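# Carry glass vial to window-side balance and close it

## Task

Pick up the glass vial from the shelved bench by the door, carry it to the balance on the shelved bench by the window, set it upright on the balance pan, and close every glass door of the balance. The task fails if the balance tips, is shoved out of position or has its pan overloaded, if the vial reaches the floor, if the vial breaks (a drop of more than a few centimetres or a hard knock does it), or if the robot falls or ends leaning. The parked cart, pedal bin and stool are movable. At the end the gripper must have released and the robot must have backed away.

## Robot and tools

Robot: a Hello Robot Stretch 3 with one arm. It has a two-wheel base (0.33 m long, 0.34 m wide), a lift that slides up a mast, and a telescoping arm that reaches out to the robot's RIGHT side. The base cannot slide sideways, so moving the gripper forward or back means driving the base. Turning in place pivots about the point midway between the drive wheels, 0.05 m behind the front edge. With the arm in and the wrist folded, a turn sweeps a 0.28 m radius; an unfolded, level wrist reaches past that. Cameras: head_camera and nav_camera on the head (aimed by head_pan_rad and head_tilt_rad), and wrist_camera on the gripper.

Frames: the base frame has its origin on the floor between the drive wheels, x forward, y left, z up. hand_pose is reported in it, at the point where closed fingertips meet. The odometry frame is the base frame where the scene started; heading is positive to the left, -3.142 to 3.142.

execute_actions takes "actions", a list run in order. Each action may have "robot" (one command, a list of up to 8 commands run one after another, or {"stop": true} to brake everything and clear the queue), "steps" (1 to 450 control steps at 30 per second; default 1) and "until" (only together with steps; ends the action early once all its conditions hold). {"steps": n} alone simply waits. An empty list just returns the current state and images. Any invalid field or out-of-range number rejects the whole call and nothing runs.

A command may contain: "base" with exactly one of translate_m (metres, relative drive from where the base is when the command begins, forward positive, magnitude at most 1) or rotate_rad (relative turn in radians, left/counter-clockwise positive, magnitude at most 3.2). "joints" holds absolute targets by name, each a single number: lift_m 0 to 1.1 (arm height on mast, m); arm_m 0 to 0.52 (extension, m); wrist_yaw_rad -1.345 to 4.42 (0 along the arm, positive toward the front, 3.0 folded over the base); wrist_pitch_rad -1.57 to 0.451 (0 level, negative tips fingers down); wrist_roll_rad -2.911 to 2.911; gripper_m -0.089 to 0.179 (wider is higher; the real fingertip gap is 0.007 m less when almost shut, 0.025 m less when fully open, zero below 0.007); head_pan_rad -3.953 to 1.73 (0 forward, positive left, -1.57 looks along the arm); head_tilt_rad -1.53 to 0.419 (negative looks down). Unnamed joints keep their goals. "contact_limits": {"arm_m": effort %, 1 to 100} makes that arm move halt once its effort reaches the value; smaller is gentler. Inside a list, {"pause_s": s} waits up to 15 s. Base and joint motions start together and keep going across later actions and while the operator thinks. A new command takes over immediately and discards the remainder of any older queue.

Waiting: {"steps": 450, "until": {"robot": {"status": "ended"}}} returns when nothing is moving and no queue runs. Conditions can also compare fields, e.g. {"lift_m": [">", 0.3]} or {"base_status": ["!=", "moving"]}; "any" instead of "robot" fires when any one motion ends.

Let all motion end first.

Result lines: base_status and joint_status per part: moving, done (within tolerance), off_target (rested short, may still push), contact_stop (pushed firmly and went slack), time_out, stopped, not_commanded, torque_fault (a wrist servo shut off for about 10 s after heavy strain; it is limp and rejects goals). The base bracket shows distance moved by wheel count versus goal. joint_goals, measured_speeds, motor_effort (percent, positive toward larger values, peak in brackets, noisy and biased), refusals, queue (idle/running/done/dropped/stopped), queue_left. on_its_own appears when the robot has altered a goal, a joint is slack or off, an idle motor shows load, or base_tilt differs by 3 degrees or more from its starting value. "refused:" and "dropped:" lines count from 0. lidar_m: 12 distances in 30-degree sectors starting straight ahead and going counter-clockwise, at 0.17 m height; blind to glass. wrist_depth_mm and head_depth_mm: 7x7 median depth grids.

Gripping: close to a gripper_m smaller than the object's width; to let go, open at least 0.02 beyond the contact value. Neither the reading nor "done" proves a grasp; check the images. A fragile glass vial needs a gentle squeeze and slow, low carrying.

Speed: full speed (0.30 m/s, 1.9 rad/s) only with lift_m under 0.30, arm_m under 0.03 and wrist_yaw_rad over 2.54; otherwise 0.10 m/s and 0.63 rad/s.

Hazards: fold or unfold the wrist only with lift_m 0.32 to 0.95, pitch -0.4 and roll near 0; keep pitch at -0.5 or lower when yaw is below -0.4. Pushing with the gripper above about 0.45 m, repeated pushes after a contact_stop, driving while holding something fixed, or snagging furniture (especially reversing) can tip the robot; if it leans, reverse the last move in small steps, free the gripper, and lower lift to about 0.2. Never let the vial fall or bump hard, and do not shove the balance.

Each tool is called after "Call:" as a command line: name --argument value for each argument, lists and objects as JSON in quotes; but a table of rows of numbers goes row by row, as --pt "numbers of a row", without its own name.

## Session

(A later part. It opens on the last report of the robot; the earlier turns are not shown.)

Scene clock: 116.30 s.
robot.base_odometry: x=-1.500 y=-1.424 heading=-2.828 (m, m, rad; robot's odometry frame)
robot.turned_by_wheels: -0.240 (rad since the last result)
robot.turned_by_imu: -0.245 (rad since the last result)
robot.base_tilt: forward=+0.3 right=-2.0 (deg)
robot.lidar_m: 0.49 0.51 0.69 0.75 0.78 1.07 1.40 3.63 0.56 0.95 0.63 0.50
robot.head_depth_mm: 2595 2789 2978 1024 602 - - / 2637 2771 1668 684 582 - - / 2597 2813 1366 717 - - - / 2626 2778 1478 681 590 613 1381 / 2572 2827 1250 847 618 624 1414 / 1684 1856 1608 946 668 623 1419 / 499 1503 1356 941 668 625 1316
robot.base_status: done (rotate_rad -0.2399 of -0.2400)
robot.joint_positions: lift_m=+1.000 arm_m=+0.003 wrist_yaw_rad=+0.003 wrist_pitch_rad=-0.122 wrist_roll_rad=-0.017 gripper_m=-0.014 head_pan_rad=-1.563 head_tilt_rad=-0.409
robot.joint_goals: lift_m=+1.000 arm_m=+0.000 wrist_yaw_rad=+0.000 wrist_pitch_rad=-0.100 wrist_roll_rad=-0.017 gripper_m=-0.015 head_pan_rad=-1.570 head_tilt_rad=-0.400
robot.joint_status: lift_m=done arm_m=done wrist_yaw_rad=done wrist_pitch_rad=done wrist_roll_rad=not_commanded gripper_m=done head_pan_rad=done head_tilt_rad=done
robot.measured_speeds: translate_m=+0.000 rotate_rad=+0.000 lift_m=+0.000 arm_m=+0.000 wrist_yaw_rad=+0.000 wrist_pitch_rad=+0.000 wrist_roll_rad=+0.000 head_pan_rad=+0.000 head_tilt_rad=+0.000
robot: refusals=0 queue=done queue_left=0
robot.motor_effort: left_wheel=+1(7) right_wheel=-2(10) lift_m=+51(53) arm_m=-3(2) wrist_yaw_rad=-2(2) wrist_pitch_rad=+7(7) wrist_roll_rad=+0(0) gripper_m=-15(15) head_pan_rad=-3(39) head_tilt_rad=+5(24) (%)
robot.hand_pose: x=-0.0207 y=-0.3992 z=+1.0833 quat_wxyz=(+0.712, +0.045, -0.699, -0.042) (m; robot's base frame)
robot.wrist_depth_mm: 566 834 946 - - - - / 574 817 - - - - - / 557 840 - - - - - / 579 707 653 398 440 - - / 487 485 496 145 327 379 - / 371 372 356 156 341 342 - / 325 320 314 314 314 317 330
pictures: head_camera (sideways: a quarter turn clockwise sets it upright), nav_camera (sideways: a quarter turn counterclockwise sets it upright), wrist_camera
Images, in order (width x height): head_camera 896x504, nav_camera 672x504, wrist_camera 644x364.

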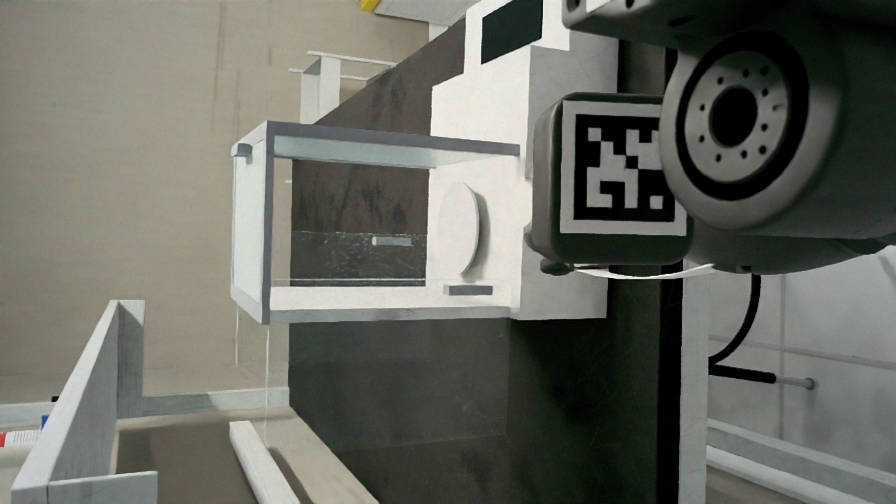

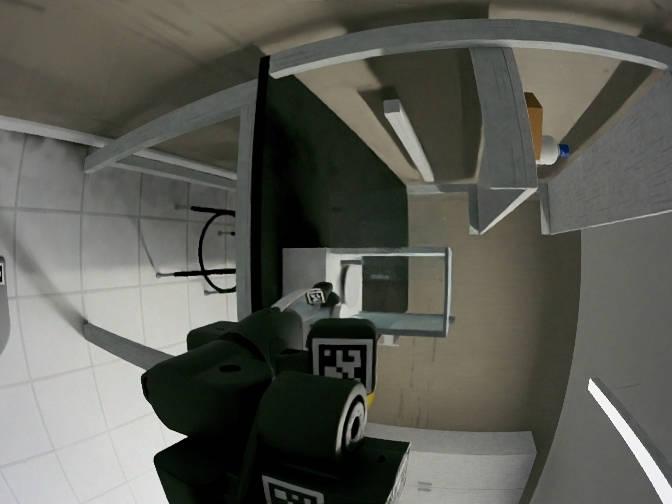

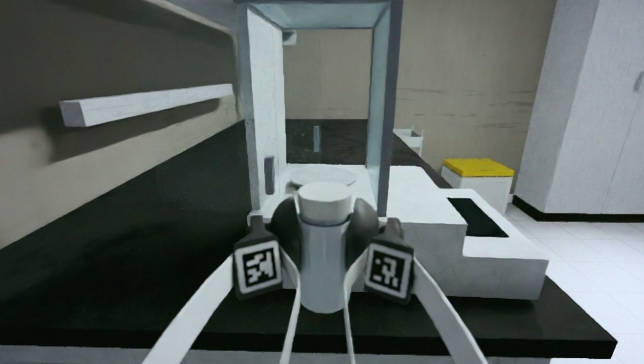

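Call:
execute_actions --actions '[{"robot":[{"base":{"translate_m":-0.006},"joints":{"lift_m":1.015,"arm_m":0.15}}],"steps":450,"until":{"robot":{"status":"ended"}}}]'

Scene clock: 119.40 s.
robot.base_odometry: x=-1.494 y=-1.422 heading=-2.828 (m, m, rad; robot's odometry frame)
robot.turned_by_wheels: +0.000 (rad since the last result)
robot.turned_by_imu: -0.001 (rad since the last result)
robot.base_tilt: forward=+0.2 right=-2.1 (deg)
robot.lidar_m: 0.49 0.51 0.70 0.75 0.78 1.07 1.39 3.61 0.56 0.95 0.64 0.51
robot.head_depth_mm: 2601 2831 2951 - - 638 708 / 2600 2785 2715 - - 620 1419 / 2597 2825 1492 - - 1595 1427 / 2574 2798 1485 734 596 622 1386 / 2573 2795 681 612 608 622 1412 / 1668 1921 1606 947 669 623 1416 / 663 1516 1381 939 667 625 1324
robot.base_status: done (translate_m -0.0060 of -0.0060)
robot.joint_positions: lift_m=+1.015 arm_m=+0.150 wrist_yaw_rad=+0.002 wrist_pitch_rad=-0.122 wrist_roll_rad=-0.017 gripper_m=-0.014 head_pan_rad=-1.563 head_tilt_rad=-0.409
robot.joint_goals: lift_m=+1.015 arm_m=+0.150 wrist_yaw_rad=+0.000 wrist_pitch_rad=-0.100 wrist_roll_rad=-0.017 gripper_m=-0.015 head_pan_rad=-1.570 head_tilt_rad=-0.400
robot.joint_status: lift_m=done arm_m=done wrist_yaw_rad=done wrist_pitch_rad=done wrist_roll_rad=not_commanded gripper_m=done head_pan_rad=done head_tilt_rad=done
robot.measured_speeds: translate_m=+0.000 rotate_rad=+0.000 lift_m=+0.000 arm_m=+0.000 wrist_yaw_rad=+0.000 wrist_pitch_rad=+0.000 wrist_roll_rad=+0.000 head_pan_rad=+0.000 head_tilt_rad=+0.000
robot: refusals=0 queue=done queue_left=0
robot.motor_effort: left_wheel=+1(3) right_wheel=-2(7) lift_m=+51(51) arm_m=+2(3) wrist_yaw_rad=-1(2) wrist_pitch_rad=+7(7) wrist_roll_rad=+0(0) gripper_m=-15(15) head_pan_rad=-3(3) head_tilt_rad=+4(4) (%)
robot.hand_pose: x=-0.0211 y=-0.5460 z=+1.0983 quat_wxyz=(+0.712, +0.044, -0.699, -0.042) (m; robot's base frame)
robot.wrist_depth_mm: 592 701 240 - - - - / 572 723 243 - - - - / 525 705 248 - - - - / 579 698 251 763 703 - - / 524 508 223 145 291 - - / 396 397 225 155 236 278 - / 317 319 203 199 197 200 255
pictures: head_camera (sideways: a quarter turn clockwise sets it upright), nav_camera (sideways: a quarter turn counterclockwise sets it upright), wrist_camera
Images, in order (width x height): head_camera 896x504, nav_camera 672x504, wrist_camera 644x364.

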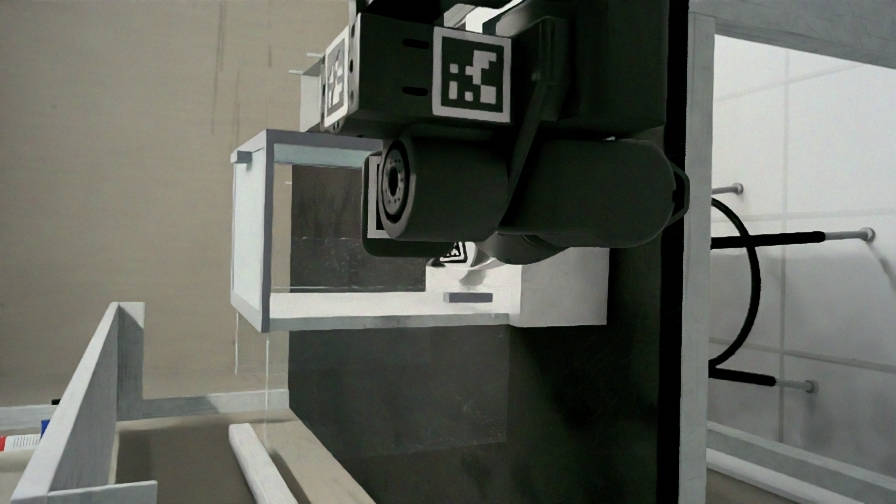

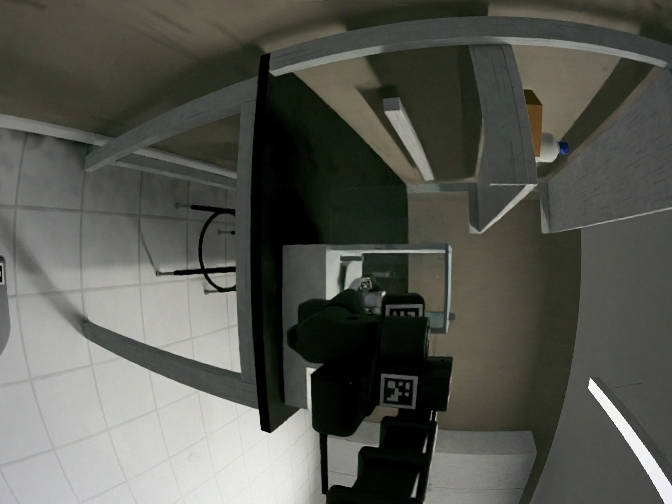

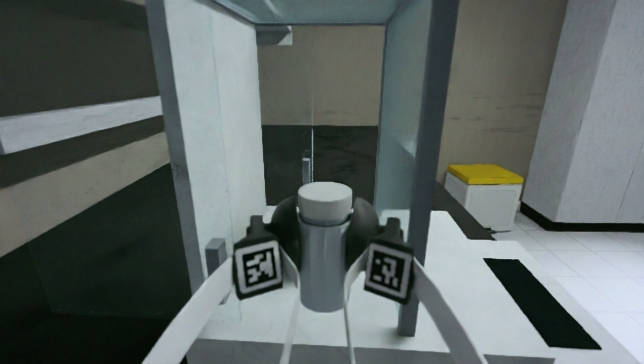

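Call:
execute_actions --actions '[{"robot":[{"joints":{"lift_m":1.005,"arm_m":0.25},"contact_limits":{"arm_m":12}}],"steps":450,"until":{"robot":{"status":"ended"}}}]'

Scene clock: 122.67 s.
robot.base_odometry: x=-1.494 y=-1.422 heading=-2.828 (m, m, rad; robot's odometry frame)
robot.turned_by_wheels: +0.000 (rad since the last result)
robot.turned_by_imu: -0.001 (rad since the last result)
robot.base_tilt: forward=+0.3 right=-2.0 (deg)
robot.lidar_m: 0.49 0.51 0.70 0.75 0.78 1.07 1.39 3.61 0.56 0.95 0.64 0.51
robot.head_depth_mm: 2615 2784 2963 - 600 617 712 / 2633 2739 2909 - 597 621 1427 / 2606 2848 1729 - 599 619 1418 / 2590 2783 1635 694 595 623 1376 / 2587 2865 679 614 607 621 1420 / 1660 1901 1614 946 670 623 1414 / 665 1528 1376 939 665 623 1325
robot.base_status: done (translate_m -0.0060 of -0.0060)
robot.joint_positions: lift_m=+1.005 arm_m=+0.250 wrist_yaw_rad=+0.002 wrist_pitch_rad=-0.122 wrist_roll_rad=-0.017 gripper_m=-0.014 head_pan_rad=-1.563 head_tilt_rad=-0.409
robot.joint_goals: lift_m=+1.005 arm_m=+0.250 wrist_yaw_rad=+0.000 wrist_pitch_rad=-0.100 wrist_roll_rad=-0.017 gripper_m=-0.015 head_pan_rad=-1.570 head_tilt_rad=-0.400
robot.joint_status: lift_m=done arm_m=done wrist_yaw_rad=done wrist_pitch_rad=done wrist_roll_rad=not_commanded gripper_m=done head_pan_rad=done head_tilt_rad=done
robot.measured_speeds: translate_m=+0.000 rotate_rad=+0.000 lift_m=+0.000 arm_m=+0.000 wrist_yaw_rad=+0.000 wrist_pitch_rad=+0.000 wrist_roll_rad=+0.000 head_pan_rad=+0.000 head_tilt_rad=+0.000
robot: refusals=0 queue=done queue_left=0
robot.motor_effort: left_wheel=+1(1) right_wheel=-2(2) lift_m=+28(49) arm_m=+3(5) wrist_yaw_rad=-1(1) wrist_pitch_rad=+7(7) wrist_roll_rad=+0(0) gripper_m=-15(15) head_pan_rad=-2(3) head_tilt_rad=+4(5) (%)
robot.contact_limits: arm_m 12 (drawing in: default 18, maximum 29; extending or still: default 24, maximum 40)
robot.hand_pose: x=-0.0211 y=-0.6460 z=+1.0890 quat_wxyz=(+0.712, +0.044, -0.699, -0.042) (m; robot's base frame)
robot.wrist_depth_mm: 99 126 892 - - - 55 / 99 128 232 - - - 55 / 99 128 234 - - - 58 / 100 129 235 751 740 - 61 / 100 130 213 145 497 501 65 / 101 130 194 155 223 221 - / 104 123 176 170 183 83 224
pictures: head_camera (sideways: a quarter turn clockwise sets it upright), nav_camera (sideways: a quarter turn counterclockwise sets it upright), wrist_camera
Images, in order (width x height): head_camera 896x504, nav_camera 672x504, wrist_camera 644x364.

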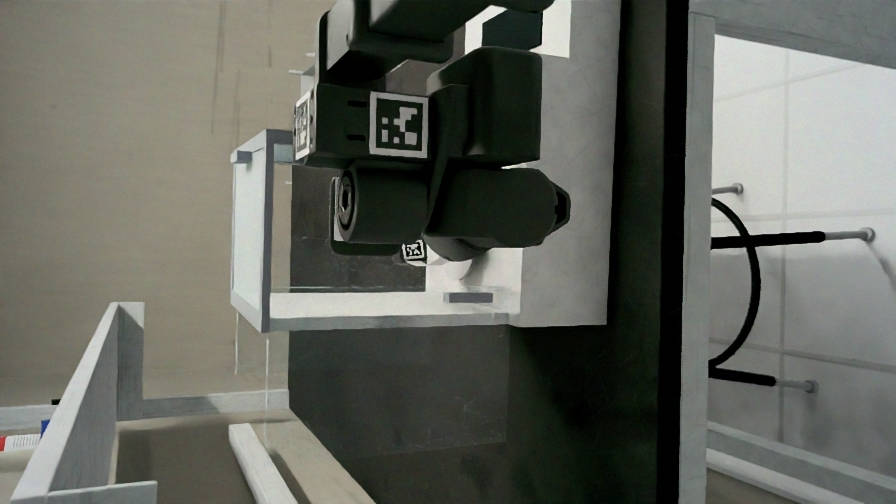

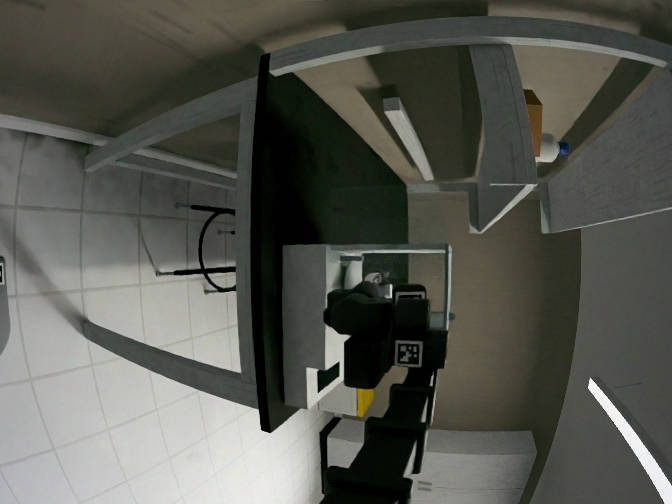

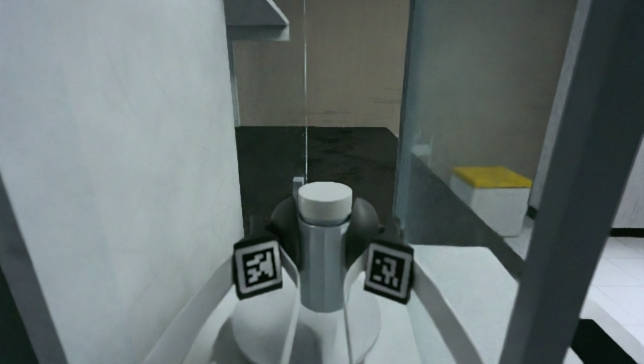

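Call:
execute_actions --actions '[{"robot":[{"joints":{"lift_m":0.988,"arm_m":0.258}},{"joints":{"gripper_m":0.052}}],"steps":450,"until":{"robot":{"status":"ended"}}}]'

Scene clock: 125.33 s.
robot.base_odometry: x=-1.494 y=-1.422 heading=-2.828 (m, m, rad; robot's odometry frame)
robot.turned_by_wheels: +0.000 (rad since the last result)
robot.turned_by_imu: -0.001 (rad since the last result)
robot.base_tilt: forward=+0.3 right=-2.1 (deg)
robot.lidar_m: 0.49 0.51 0.70 0.75 0.78 1.07 1.40 3.60 0.56 0.95 0.64 0.51
robot.head_depth_mm: 2595 2770 2992 - 602 619 710 / 2622 2769 2740 - 599 621 1431 / 2619 2756 1665 - 600 620 1425 / 2636 2777 1625 677 596 623 1377 / 2553 2803 679 611 608 623 1422 / 1688 1893 1607 941 672 622 1409 / 664 1527 1372 939 667 624 1318
robot.base_status: done (translate_m -0.0060 of -0.0060)
robot.joint_positions: lift_m=+0.988 arm_m=+0.258 wrist_yaw_rad=+0.002 wrist_pitch_rad=-0.122 wrist_roll_rad=-0.017 gripper_m=+0.052 head_pan_rad=-1.563 head_tilt_rad=-0.409
robot.joint_goals: lift_m=+0.988 arm_m=+0.258 wrist_yaw_rad=+0.000 wrist_pitch_rad=-0.100 wrist_roll_rad=-0.017 gripper_m=+0.052 head_pan_rad=-1.570 head_tilt_rad=-0.400
robot.joint_status: lift_m=done arm_m=done wrist_yaw_rad=done wrist_pitch_rad=done wrist_roll_rad=not_commanded gripper_m=done head_pan_rad=done head_tilt_rad=done
robot.measured_speeds: translate_m=+0.000 rotate_rad=+0.000 lift_m=+0.000 arm_m=+0.000 wrist_yaw_rad=+0.000 wrist_pitch_rad=+0.000 wrist_roll_rad=+0.000 head_pan_rad=+0.000 head_tilt_rad=+0.000
robot: refusals=0 queue=done queue_left=0
robot.motor_effort: left_wheel=+1(1) right_wheel=-2(2) lift_m=+28(28) arm_m=+3(2) wrist_yaw_rad=-1(1) wrist_pitch_rad=+7(7) wrist_roll_rad=+0(0) gripper_m=+0(79) head_pan_rad=-3(2) head_tilt_rad=+5(5) (%)
robot.hand_pose: x=-0.0211 y=-0.6540 z=+1.0720 quat_wxyz=(+0.712, +0.044, -0.699, -0.042) (m; robot's base frame)
robot.wrist_depth_mm: 98 125 - - - - - / 98 126 - - - - - / 99 128 233 - - - 55 / 99 129 235 679 697 - 55 / 100 129 192 149 372 511 56 / 101 129 177 157 188 207 60 / 103 122 159 149 165 160 64
pictures: head_camera (sideways: a quarter turn clockwise sets it upright), nav_camera (sideways: a quarter turn counterclockwise sets it upright), wrist_camera
Images, in order (width x height): head_camera 896x504, nav_camera 672x504, wrist_camera 644x364.

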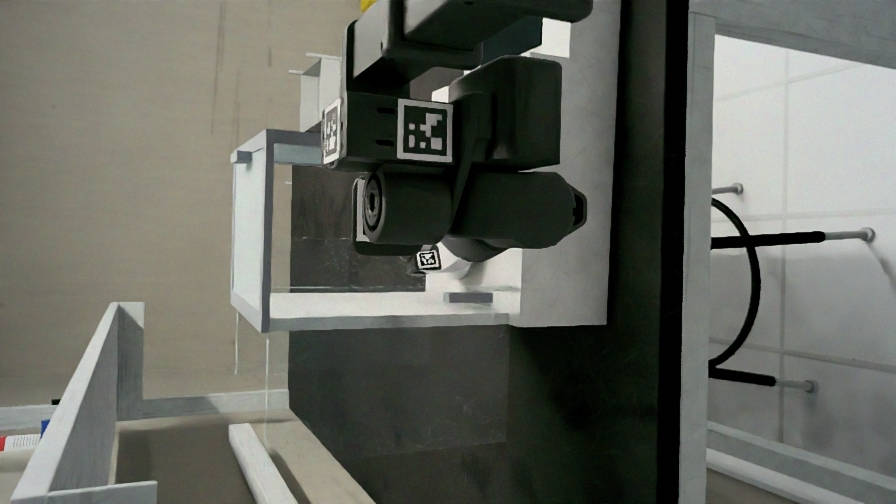

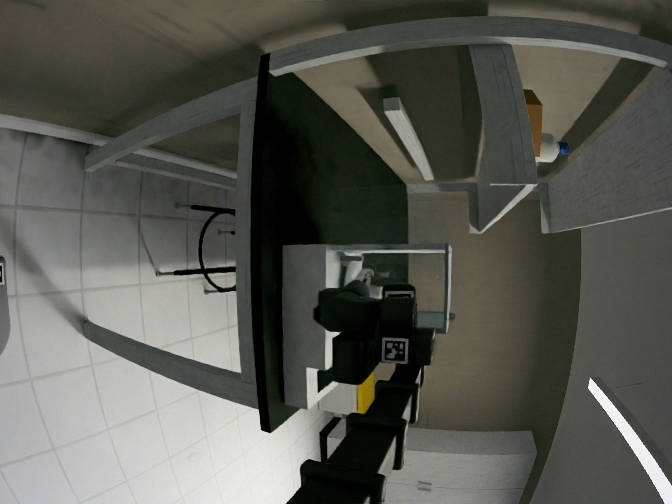

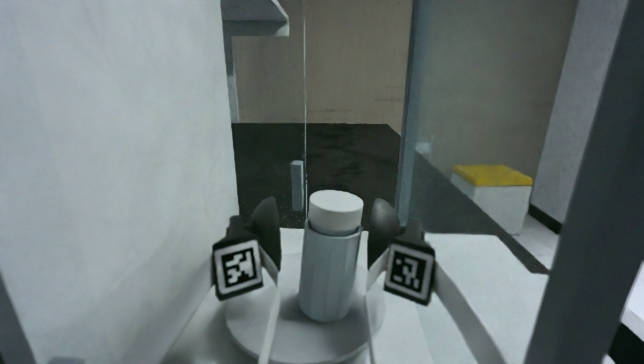

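Call:
execute_actions --actions '[{"robot":[{"pause_s":0.5},{"joints":{"arm_m":0.21}},{"joints":{"gripper_m":0.0}},{"joints":{"arm_m":0.09}},{"base":{"translate_m":0.25},"joints":{"lift_m":1.0,"head_pan_rad":-1.8,"wrist_roll_rad":1.57}},{"joints":{"arm_m":0.165}},{"base":{"translate_m":-0.11}}],"steps":450,"until":{"robot":{"status":"ended"}}},{"steps":150,"until":{"robot":{"status":"ended"}}}]'

Scene clock: 138.67 s.
robot.base_odometry: x=-1.627 y=-1.465 heading=-2.828 (m, m, rad; robot's odometry frame)
robot.turned_by_wheels: +0.000 (rad since the last result)
robot.turned_by_imu: -0.004 (rad since the last result)
robot.base_tilt: forward=+0.3 right=-2.0 (deg)
robot.lidar_m: 0.35 0.37 0.50 0.75 0.78 1.07 1.53 3.62 0.63 0.91 0.50 0.37
robot.head_depth_mm: 2876 3091 3262 3214 - 789 816 / 2813 3000 3148 - - 1641 1426 / 2768 2945 3081 - - 1585 1425 / 2682 2843 1642 - - 1595 1383 / 2624 2836 1357 - - 1254 1414 / 2553 2740 1604 1108 - 612 1417 / 403 2678 1603 944 667 587 1373
robot.base_status: done (translate_m -0.1100 of -0.1100)
robot.joint_positions: lift_m=+1.000 arm_m=+0.165 wrist_yaw_rad=+0.004 wrist_pitch_rad=-0.122 wrist_roll_rad=+1.568 gripper_m=+0.000 head_pan_rad=-1.793 head_tilt_rad=-0.409
robot.joint_goals: lift_m=+1.000 arm_m=+0.165 wrist_yaw_rad=+0.000 wrist_pitch_rad=-0.100 wrist_roll_rad=+1.570 gripper_m=+0.000 head_pan_rad=-1.800 head_tilt_rad=-0.400
robot.joint_status: lift_m=done arm_m=done wrist_yaw_rad=done wrist_pitch_rad=done wrist_roll_rad=done gripper_m=done head_pan_rad=done head_tilt_rad=done
robot.measured_speeds: translate_m=+0.000 rotate_rad=+0.000 lift_m=+0.000 arm_m=+0.000 wrist_yaw_rad=+0.000 wrist_pitch_rad=+0.000 wrist_roll_rad=+0.000 head_pan_rad=+0.000 head_tilt_rad=+0.000
robot: refusals=0 queue=done queue_left=0
robot.motor_effort: left_wheel=+2(6) right_wheel=-3(8) lift_m=+50(51) arm_m=+2(3) wrist_yaw_rad=-4(4) wrist_pitch_rad=+7(7) wrist_roll_rad=+1(3) gripper_m=-2(79) head_pan_rad=-2(21) head_tilt_rad=+4(4) (%)
robot.hand_pose: x=-0.0203 y=-0.5610 z=+1.0830 quat_wxyz=(+0.002, +0.002, -0.998, -0.061) (m; robot's base frame)
robot.wrist_depth_mm: - - - 737 200 144 149 / - - - - 201 150 156 / 161 310 - 904 203 157 161 / 907 628 - - 450 259 183 / 347 530 - - 434 260 182 / 343 512 801 745 416 264 183 / 344 518 621 594 518 264 184
pictures: head_camera (sideways: a quarter turn clockwise sets it upright), nav_camera (sideways: a quarter turn counterclockwise sets it upright), wrist_camera
Images, in order (width x height): head_camera 896x504, nav_camera 672x504, wrist_camera 644x364.

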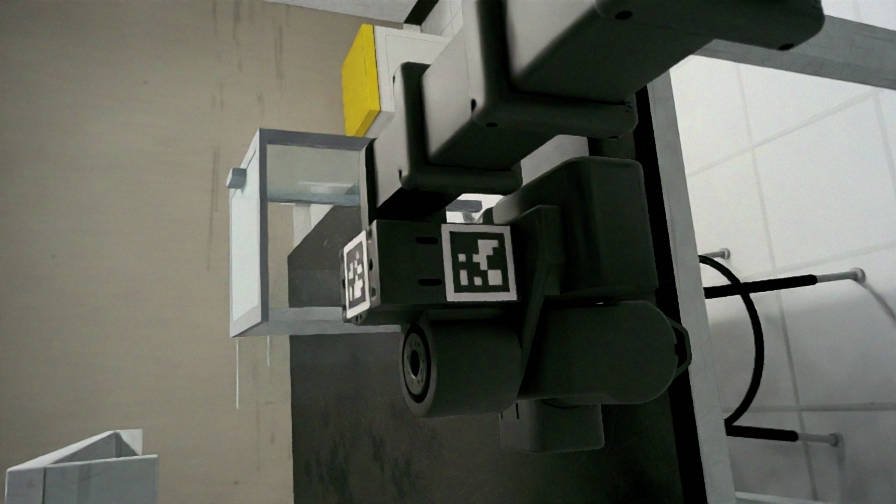

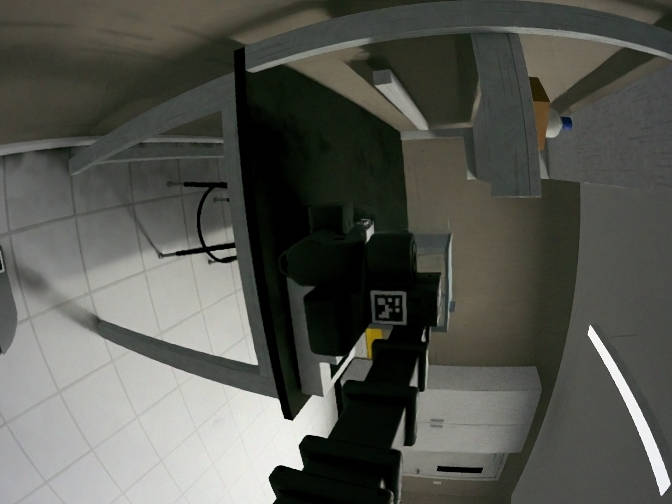

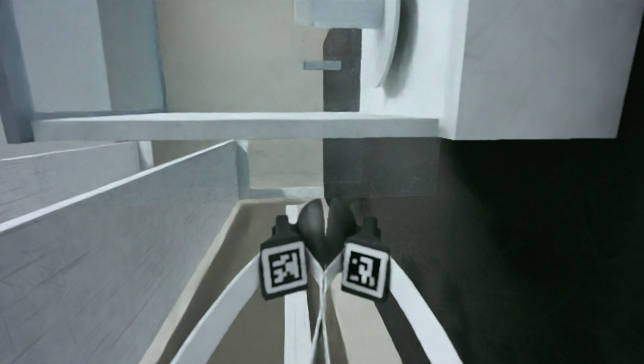

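Call:
execute_actions --actions '[{"robot":[{"base":{"translate_m":-0.031}},{"base":{"translate_m":0.03},"joints":{"arm_m":0.05}}],"steps":450,"until":{"robot":{"status":"ended"}}}]'

Call:
execute_actions --actions '[{"robot":[{"base":{"translate_m":0.14},"joints":{"wrist_roll_rad":-1.57,"wrist_yaw_rad":-0.3,"lift_m":0.98}},{"joints":{"arm_m":0.365},"contact_limits":{"arm_m":12}},{"base":{"translate_m":-0.07}}],"steps":450,"until":{"robot":{"status":"ended"}}}]'

Scene clock: 144.53 s.
robot.base_odometry: x=-1.627 y=-1.465 heading=-2.828 (m, m, rad; robot's odometry frame)
robot.turned_by_wheels: +0.000 (rad since the last result)
robot.turned_by_imu: -0.001 (rad since the last result)
robot.base_tilt: forward=+0.4 right=-2.0 (deg)
robot.lidar_m: 0.36 0.37 0.51 0.75 0.78 1.07 1.53 3.63 0.63 0.92 0.50 0.37
robot.head_depth_mm: 2838 3074 3308 3132 - - - / 2787 2981 3161 1026 - - - / 2713 2889 2571 768 - - - / 2640 2827 1483 679 - - - / 2619 2804 1249 695 - - - / 2587 2738 1616 949 698 - 1394 / 403 2699 1602 939 665 572 1374
robot.base_status: done (translate_m +0.0300 of +0.0300)
robot.joint_positions: lift_m=+1.000 arm_m=+0.050 wrist_yaw_rad=+0.002 wrist_pitch_rad=-0.122 wrist_roll_rad=+1.568 gripper_m=+0.000 head_pan_rad=-1.793 head_tilt_rad=-0.409
robot.joint_goals: lift_m=+1.000 arm_m=+0.050 wrist_yaw_rad=+0.000 wrist_pitch_rad=-0.100 wrist_roll_rad=+1.570 gripper_m=+0.000 head_pan_rad=-1.800 head_tilt_rad=-0.400
robot.joint_status: lift_m=done arm_m=done wrist_yaw_rad=done wrist_pitch_rad=done wrist_roll_rad=done gripper_m=done head_pan_rad=done head_tilt_rad=done
robot.measured_speeds: translate_m=+0.000 rotate_rad=+0.000 lift_m=+0.000 arm_m=+0.000 wrist_yaw_rad=+0.000 wrist_pitch_rad=+0.000 wrist_roll_rad=+0.000 head_pan_rad=+0.000 head_tilt_rad=+0.000
robot: refusals=0 queue=done queue_left=0
robot.motor_effort: left_wheel=+1(6) right_wheel=-2(9) lift_m=+51(50) arm_m=-4(4) wrist_yaw_rad=-2(4) wrist_pitch_rad=+7(7) wrist_roll_rad=+1(1) gripper_m=-2(2) head_pan_rad=-3(2) head_tilt_rad=+5(5) (%)
robot.hand_pose: x=-0.0209 y=-0.4467 z=+1.0830 quat_wxyz=(+0.002, +0.001, -0.998, -0.061) (m; robot's base frame)
robot.wrist_depth_mm: - - - 405 253 249 235 / - - - - 260 255 244 / - - - 768 270 257 252 / 902 635 - - 452 259 263 / 345 515 - - 435 262 841 / 343 510 777 767 419 264 771 / 339 509 637 605 523 266 609
pictures: head_camera (sideways: a quarter turn clockwise sets it upright), nav_camera (sideways: a quarter turn counterclockwise sets it upright), wrist_camera
Images, in order (width x height): head_camera 896x504, nav_camera 672x504, wrist_camera 644x364.

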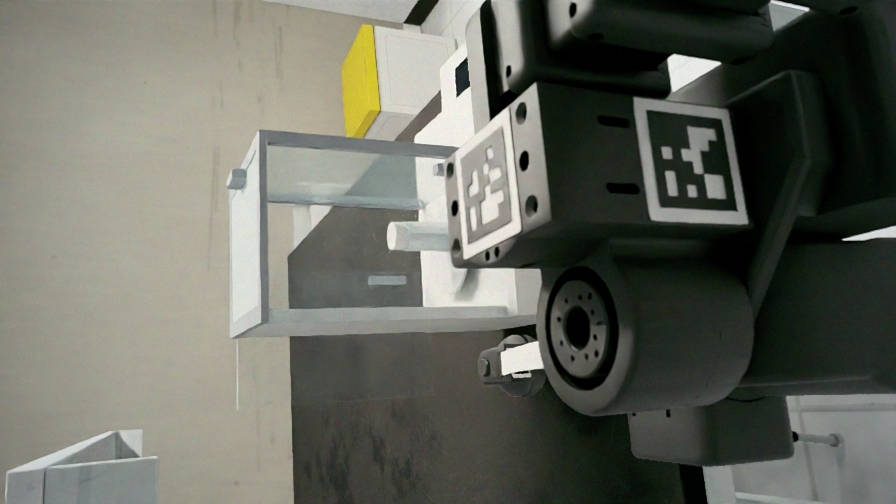

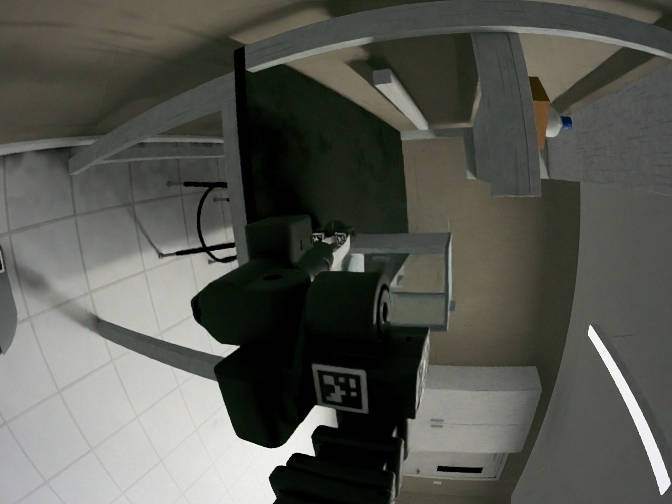

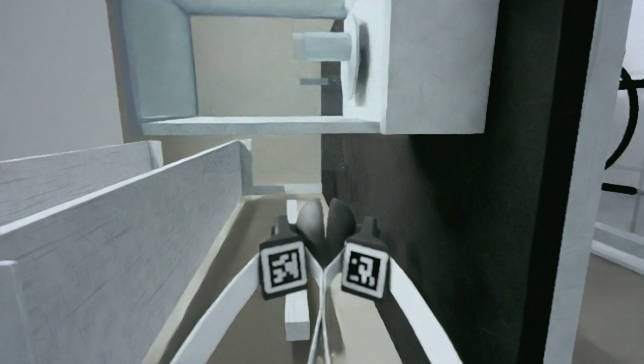

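Scene clock: 152.07 s.
robot.base_odometry: x=-1.693 y=-1.486 heading=-2.828 (m, m, rad; robot's odometry frame)
robot.turned_by_wheels: +0.000 (rad since the last result)
robot.turned_by_imu: -0.002 (rad since the last result)
robot.base_tilt: forward=+0.3 right=-2.1 (deg)
robot.lidar_m: 0.29 0.30 0.41 0.75 0.78 1.06 1.60 3.60 0.67 0.66 0.41 0.30
robot.head_depth_mm: 2859 3046 3300 817 - - 1370 / 2757 2962 3081 611 - 1639 1435 / 2751 2989 1658 - 623 1595 1422 / 2709 2846 609 679 627 1290 1414 / 2596 2771 2943 - 670 622 1419 / 407 2765 1796 - 668 605 1408 / 396 2651 1612 891 667 587 1324
robot.base_status: done (translate_m -0.0700 of -0.0700)
robot.joint_positions: lift_m=+0.980 arm_m=+0.365 wrist_yaw_rad=-0.297 wrist_pitch_rad=-0.121 wrist_roll_rad=-1.568 gripper_m=+0.000 head_pan_rad=-1.793 head_tilt_rad=-0.409
robot.joint_goals: lift_m=+0.980 arm_m=+0.365 wrist_yaw_rad=-0.300 wrist_pitch_rad=-0.100 wrist_roll_rad=-1.570 gripper_m=+0.000 head_pan_rad=-1.800 head_tilt_rad=-0.400
robot.joint_status: lift_m=done arm_m=done wrist_yaw_rad=done wrist_pitch_rad=done wrist_roll_rad=done gripper_m=done head_pan_rad=done head_tilt_rad=done
robot.measured_speeds: translate_m=+0.000 rotate_rad=+0.000 lift_m=+0.000 arm_m=+0.000 wrist_yaw_rad=+0.000 wrist_pitch_rad=+0.000 wrist_roll_rad=+0.000 head_pan_rad=+0.000 head_tilt_rad=+0.000
robot: refusals=0 queue=done queue_left=0
robot.motor_effort: left_wheel=+1(6) right_wheel=-2(10) lift_m=+28(42) arm_m=+3(2) wrist_yaw_rad=-3(4) wrist_pitch_rad=+6(7) wrist_roll_rad=-1(3) gripper_m=-2(2) head_pan_rad=-3(2) head_tilt_rad=+4(4) (%)
robot.contact_limits: arm_m 12 (drawing in: default 18, maximum 29; extending or still: default 24, maximum 40)
robot.hand_pose: x=-0.0948 y=-0.7501 z=+1.0642 quat_wxyz=(+0.987, +0.060, -0.010, -0.148) (m; robot's base frame)
robot.wrist_depth_mm: 170 221 355 934 - 807 385 / 171 220 363 971 - - - / 171 224 366 - - - - / 171 224 368 - - - - / 172 225 370 - - - - / 173 204 207 - - - - / 170 174 169 169 166 162 159
pictures: head_camera (sideways: a quarter turn clockwise sets it upright), nav_camera (sideways: a quarter turn counterclockwise sets it upright), wrist_camera
Images, in order (width x height): head_camera 896x504, nav_camera 672x504, wrist_camera 644x364.

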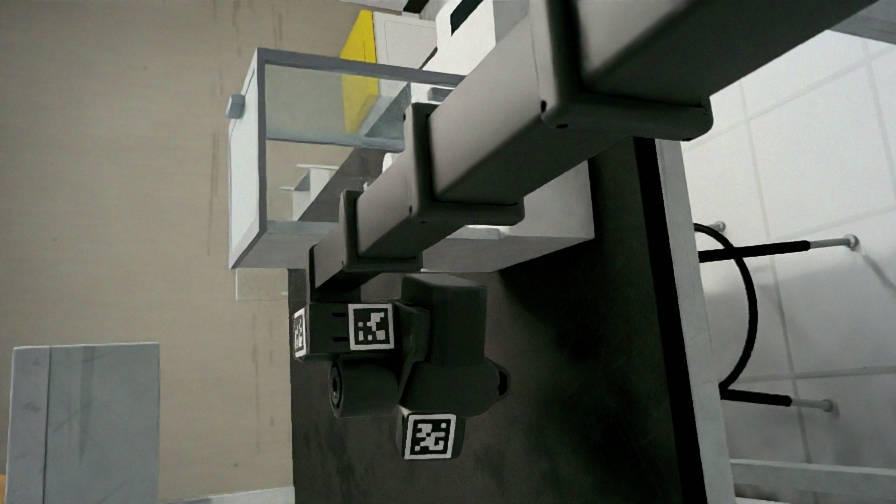

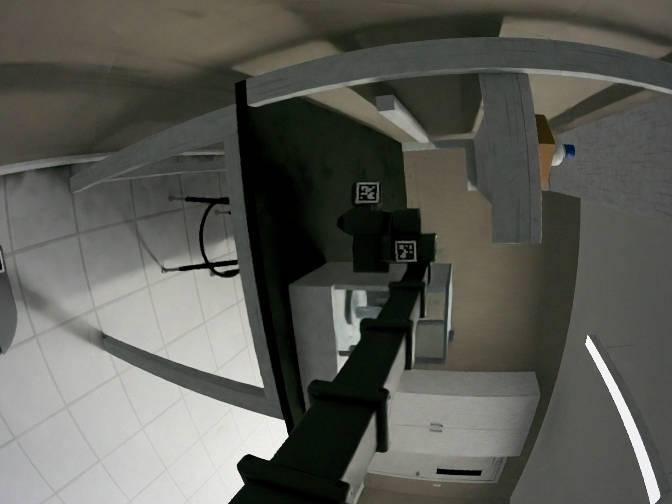

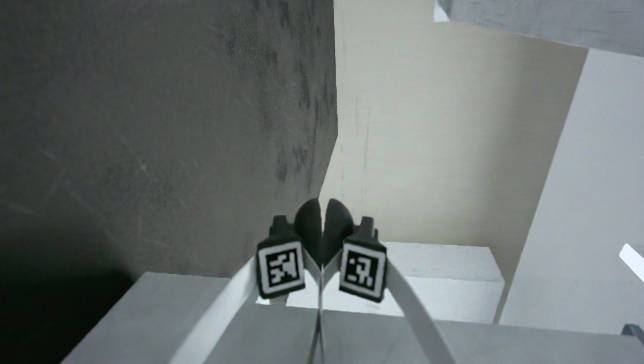

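Call:
execute_actions --actions '[{"robot":[{"base":{"translate_m":0.01}},{"joints":{"arm_m":0.383}},{"base":{"translate_m":-0.022}},{"joints":{"wrist_yaw_rad":-0.38}}],"steps":450,"until":{"robot":{"status":"ended"}}}]'

Call:
execute_actions --actions '[{"robot":[{"joints":{"wrist_yaw_rad":-0.1}},{"joints":{"arm_m":0}},{"base":{"translate_m":-0.1},"joints":{"lift_m":0.9,"wrist_yaw_rad":0.6}}],"steps":450,"until":{"robot":{"status":"ended"}}}]'

Call:
zoom_image --camera "head_camera" --region '[200,100,600,420]'

Scene clock: 158.50 s.
robot.base_odometry: x=-1.682 y=-1.483 heading=-2.828 (m, m, rad; robot's odometry frame)
robot.turned_by_wheels: +0.000 (rad since the last result)
robot.turned_by_imu: -0.001 (rad since the last result)
robot.base_tilt: forward=+0.3 right=-2.1 (deg)
robot.lidar_m: 0.30 0.31 0.42 0.75 0.78 1.07 1.59 3.59 0.66 0.71 0.42 0.31
robot.head_depth_mm: 2852 3093 3256 923 - - 1338 / 2750 2987 3055 770 - 1646 1429 / 2717 2932 1358 - 622 1586 1431 / 2712 2832 579 674 620 1299 1382 / 2611 2839 2957 827 671 623 1424 / 407 2752 1808 - 670 604 1388 / 396 2666 1599 939 668 589 1347
robot.base_status: done (translate_m -0.0220 of -0.0220)
robot.joint_positions: lift_m=+0.980 arm_m=+0.383 wrist_yaw_rad=-0.374 wrist_pitch_rad=-0.120 wrist_roll_rad=-1.568 gripper_m=+0.000 head_pan_rad=-1.793 head_tilt_rad=-0.409
robot.joint_goals: lift_m=+0.980 arm_m=+0.383 wrist_yaw_rad=-0.380 wrist_pitch_rad=-0.100 wrist_roll_rad=-1.570 gripper_m=+0.000 head_pan_rad=-1.800 head_tilt_rad=-0.400
robot.joint_status: lift_m=done arm_m=done wrist_yaw_rad=done wrist_pitch_rad=done wrist_roll_rad=done gripper_m=done head_pan_rad=done head_tilt_rad=done
robot.measured_speeds: translate_m=+0.000 rotate_rad=+0.000 lift_m=+0.000 arm_m=+0.000 wrist_yaw_rad=+0.000 wrist_pitch_rad=+0.000 wrist_roll_rad=+0.000 head_pan_rad=+0.000 head_tilt_rad=+0.000
robot: refusals=0 queue=done queue_left=0
robot.motor_effort: left_wheel=+2(5) right_wheel=-3(7) lift_m=+28(28) arm_m=+1(3) wrist_yaw_rad=-4(13) wrist_pitch_rad=+6(7) wrist_roll_rad=-1(1) gripper_m=-2(2) head_pan_rad=-2(2) head_tilt_rad=+4(4) (%)
robot.hand_pose: x=-0.1132 y=-0.7620 z=+1.0647 quat_wxyz=(+0.981, +0.059, -0.012, -0.186) (m; robot's base frame)
robot.wrist_depth_mm: 170 223 360 939 - - - / 170 223 361 - - - - / 171 224 362 - - - - / 172 224 370 - - - - / 172 213 368 - - - - / 169 171 168 157 - - - / 147 144 141 139 136 133 131
pictures: head_camera (sideways: a quarter turn clockwise sets it upright), nav_camera (sideways: a quarter turn counterclockwise sets it upright), wrist_camera
Images, in order (width x height): head_camera 896x504, nav_camera 672x504, wrist_camera 644x364.

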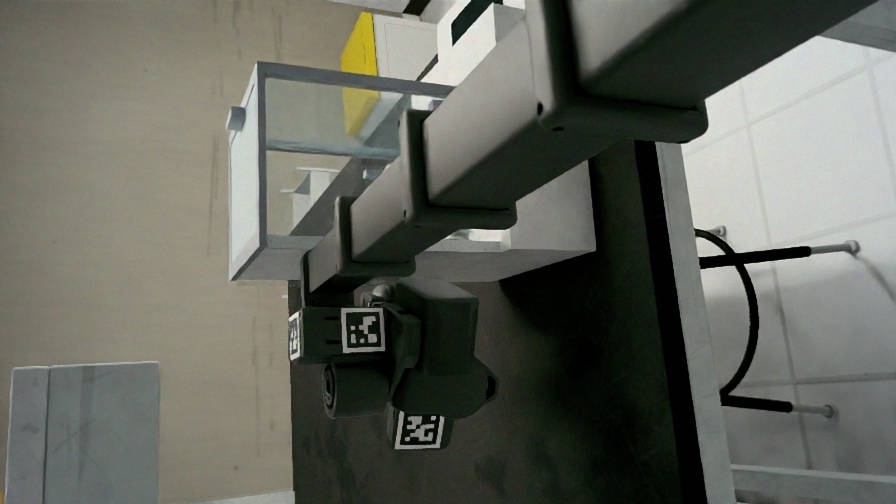

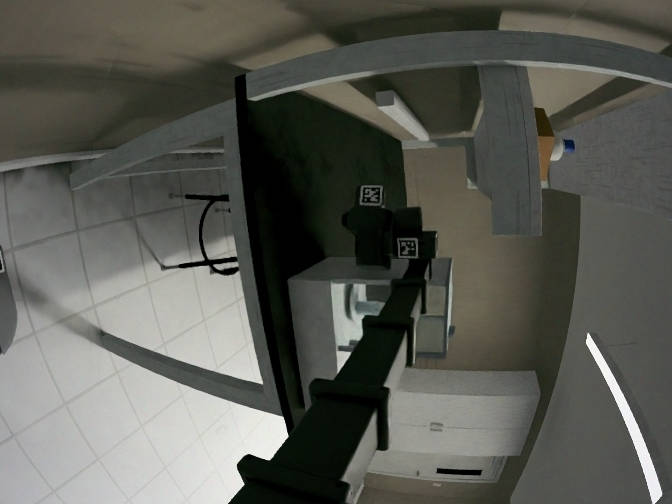

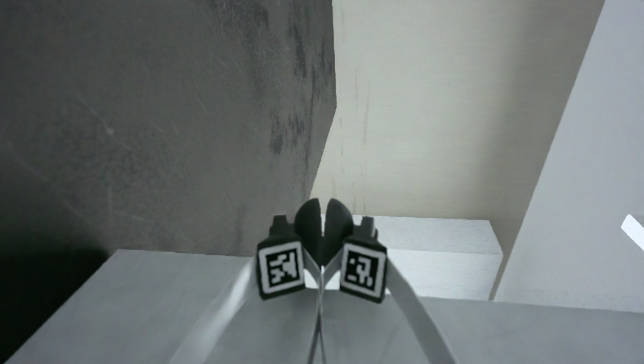

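Scene clock: 165.53 s.
robot.base_odometry: x=-1.587 y=-1.452 heading=-2.828 (m, m, rad; robot's odometry frame)
robot.turned_by_wheels: +0.000 (rad since the last result)
robot.turned_by_imu: -0.002 (rad since the last result)
robot.base_tilt: forward=+0.3 right=-2.1 (deg)
robot.lidar_m: 0.40 0.41 0.57 0.75 0.78 1.07 1.49 3.63 0.60 0.95 0.56 0.41
robot.head_depth_mm: 2869 3059 3289 3082 651 713 1112 / 2762 3056 3178 815 630 762 817 / 2718 2915 3099 678 619 1594 1478 / 2631 2900 1362 644 606 1568 1421 / 2622 2826 1474 680 597 623 1415 / 2570 2750 1466 893 670 605 1424 / 2496 2639 1605 944 667 587 1420
robot.base_status: done (translate_m -0.1000 of -0.1000)
robot.joint_positions: lift_m=+0.900 arm_m=+0.003 wrist_yaw_rad=+0.597 wrist_pitch_rad=-0.120 wrist_roll_rad=-1.569 gripper_m=+0.000 head_pan_rad=-1.793 head_tilt_rad=-0.409
robot.joint_goals: lift_m=+0.900 arm_m=+0.000 wrist_yaw_rad=+0.600 wrist_pitch_rad=-0.100 wrist_roll_rad=-1.570 gripper_m=+0.000 head_pan_rad=-1.800 head_tilt_rad=-0.400
robot.joint_status: lift_m=done arm_m=done wrist_yaw_rad=done wrist_pitch_rad=done wrist_roll_rad=done gripper_m=done head_pan_rad=done head_tilt_rad=done
robot.measured_speeds: translate_m=+0.000 rotate_rad=+0.000 lift_m=+0.000 arm_m=+0.000 wrist_yaw_rad=+0.000 wrist_pitch_rad=+0.000 wrist_roll_rad=+0.000 head_pan_rad=+0.000 head_tilt_rad=+0.000
robot: refusals=0 queue=done queue_left=0
robot.motor_effort: left_wheel=+1(3) right_wheel=-1(7) lift_m=+27(28) arm_m=-3(3) wrist_yaw_rad=+2(2) wrist_pitch_rad=+6(6) wrist_roll_rad=-1(1) gripper_m=-3(2) head_pan_rad=-2(3) head_tilt_rad=+4(5) (%)
robot.hand_pose: x=+0.1203 y=-0.3556 z=+0.9847 quat_wxyz=(+0.954, +0.058, +0.017, +0.294) (m; robot's base frame)
robot.wrist_depth_mm: 401 394 379 379 369 353 345 / 509 492 474 375 358 342 327 / 451 426 408 528 565 554 491 / 851 975 378 553 746 697 484 / 952 - 351 - - 799 483 / 964 - 336 455 - 784 478 / 960 - 283 690 - - 499
pictures: head_camera (sideways: a quarter turn clockwise sets it upright), nav_camera (sideways: a quarter turn counterclockwise sets it upright), wrist_camera
Images, in order (width x height): head_camera 896x504, nav_camera 672x504, wrist_camera 644x364.

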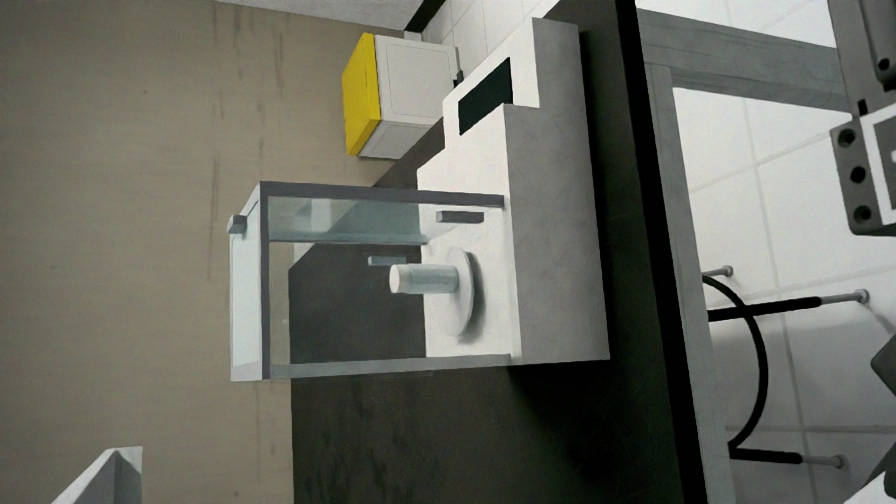

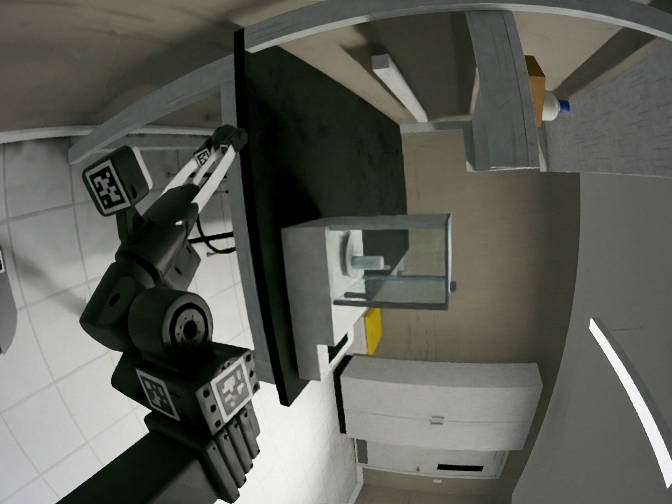

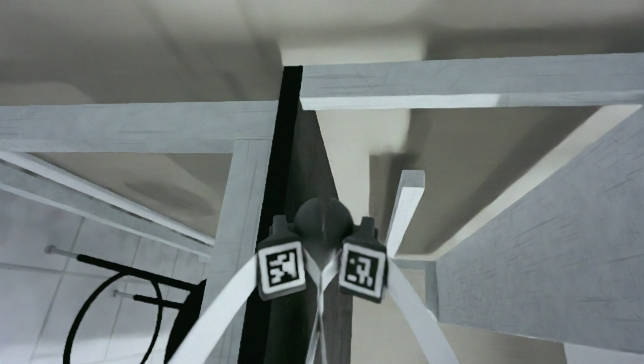

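Region (200, 100, 600, 420) of head_camera's 896x504 image, scaled by 1.260, with more detail than that image has; it fills the top 403 rows of this view, and the rest is white.

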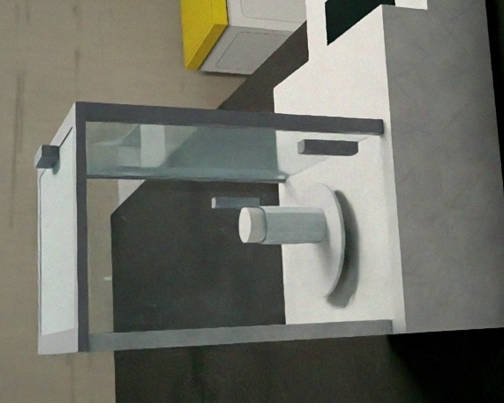

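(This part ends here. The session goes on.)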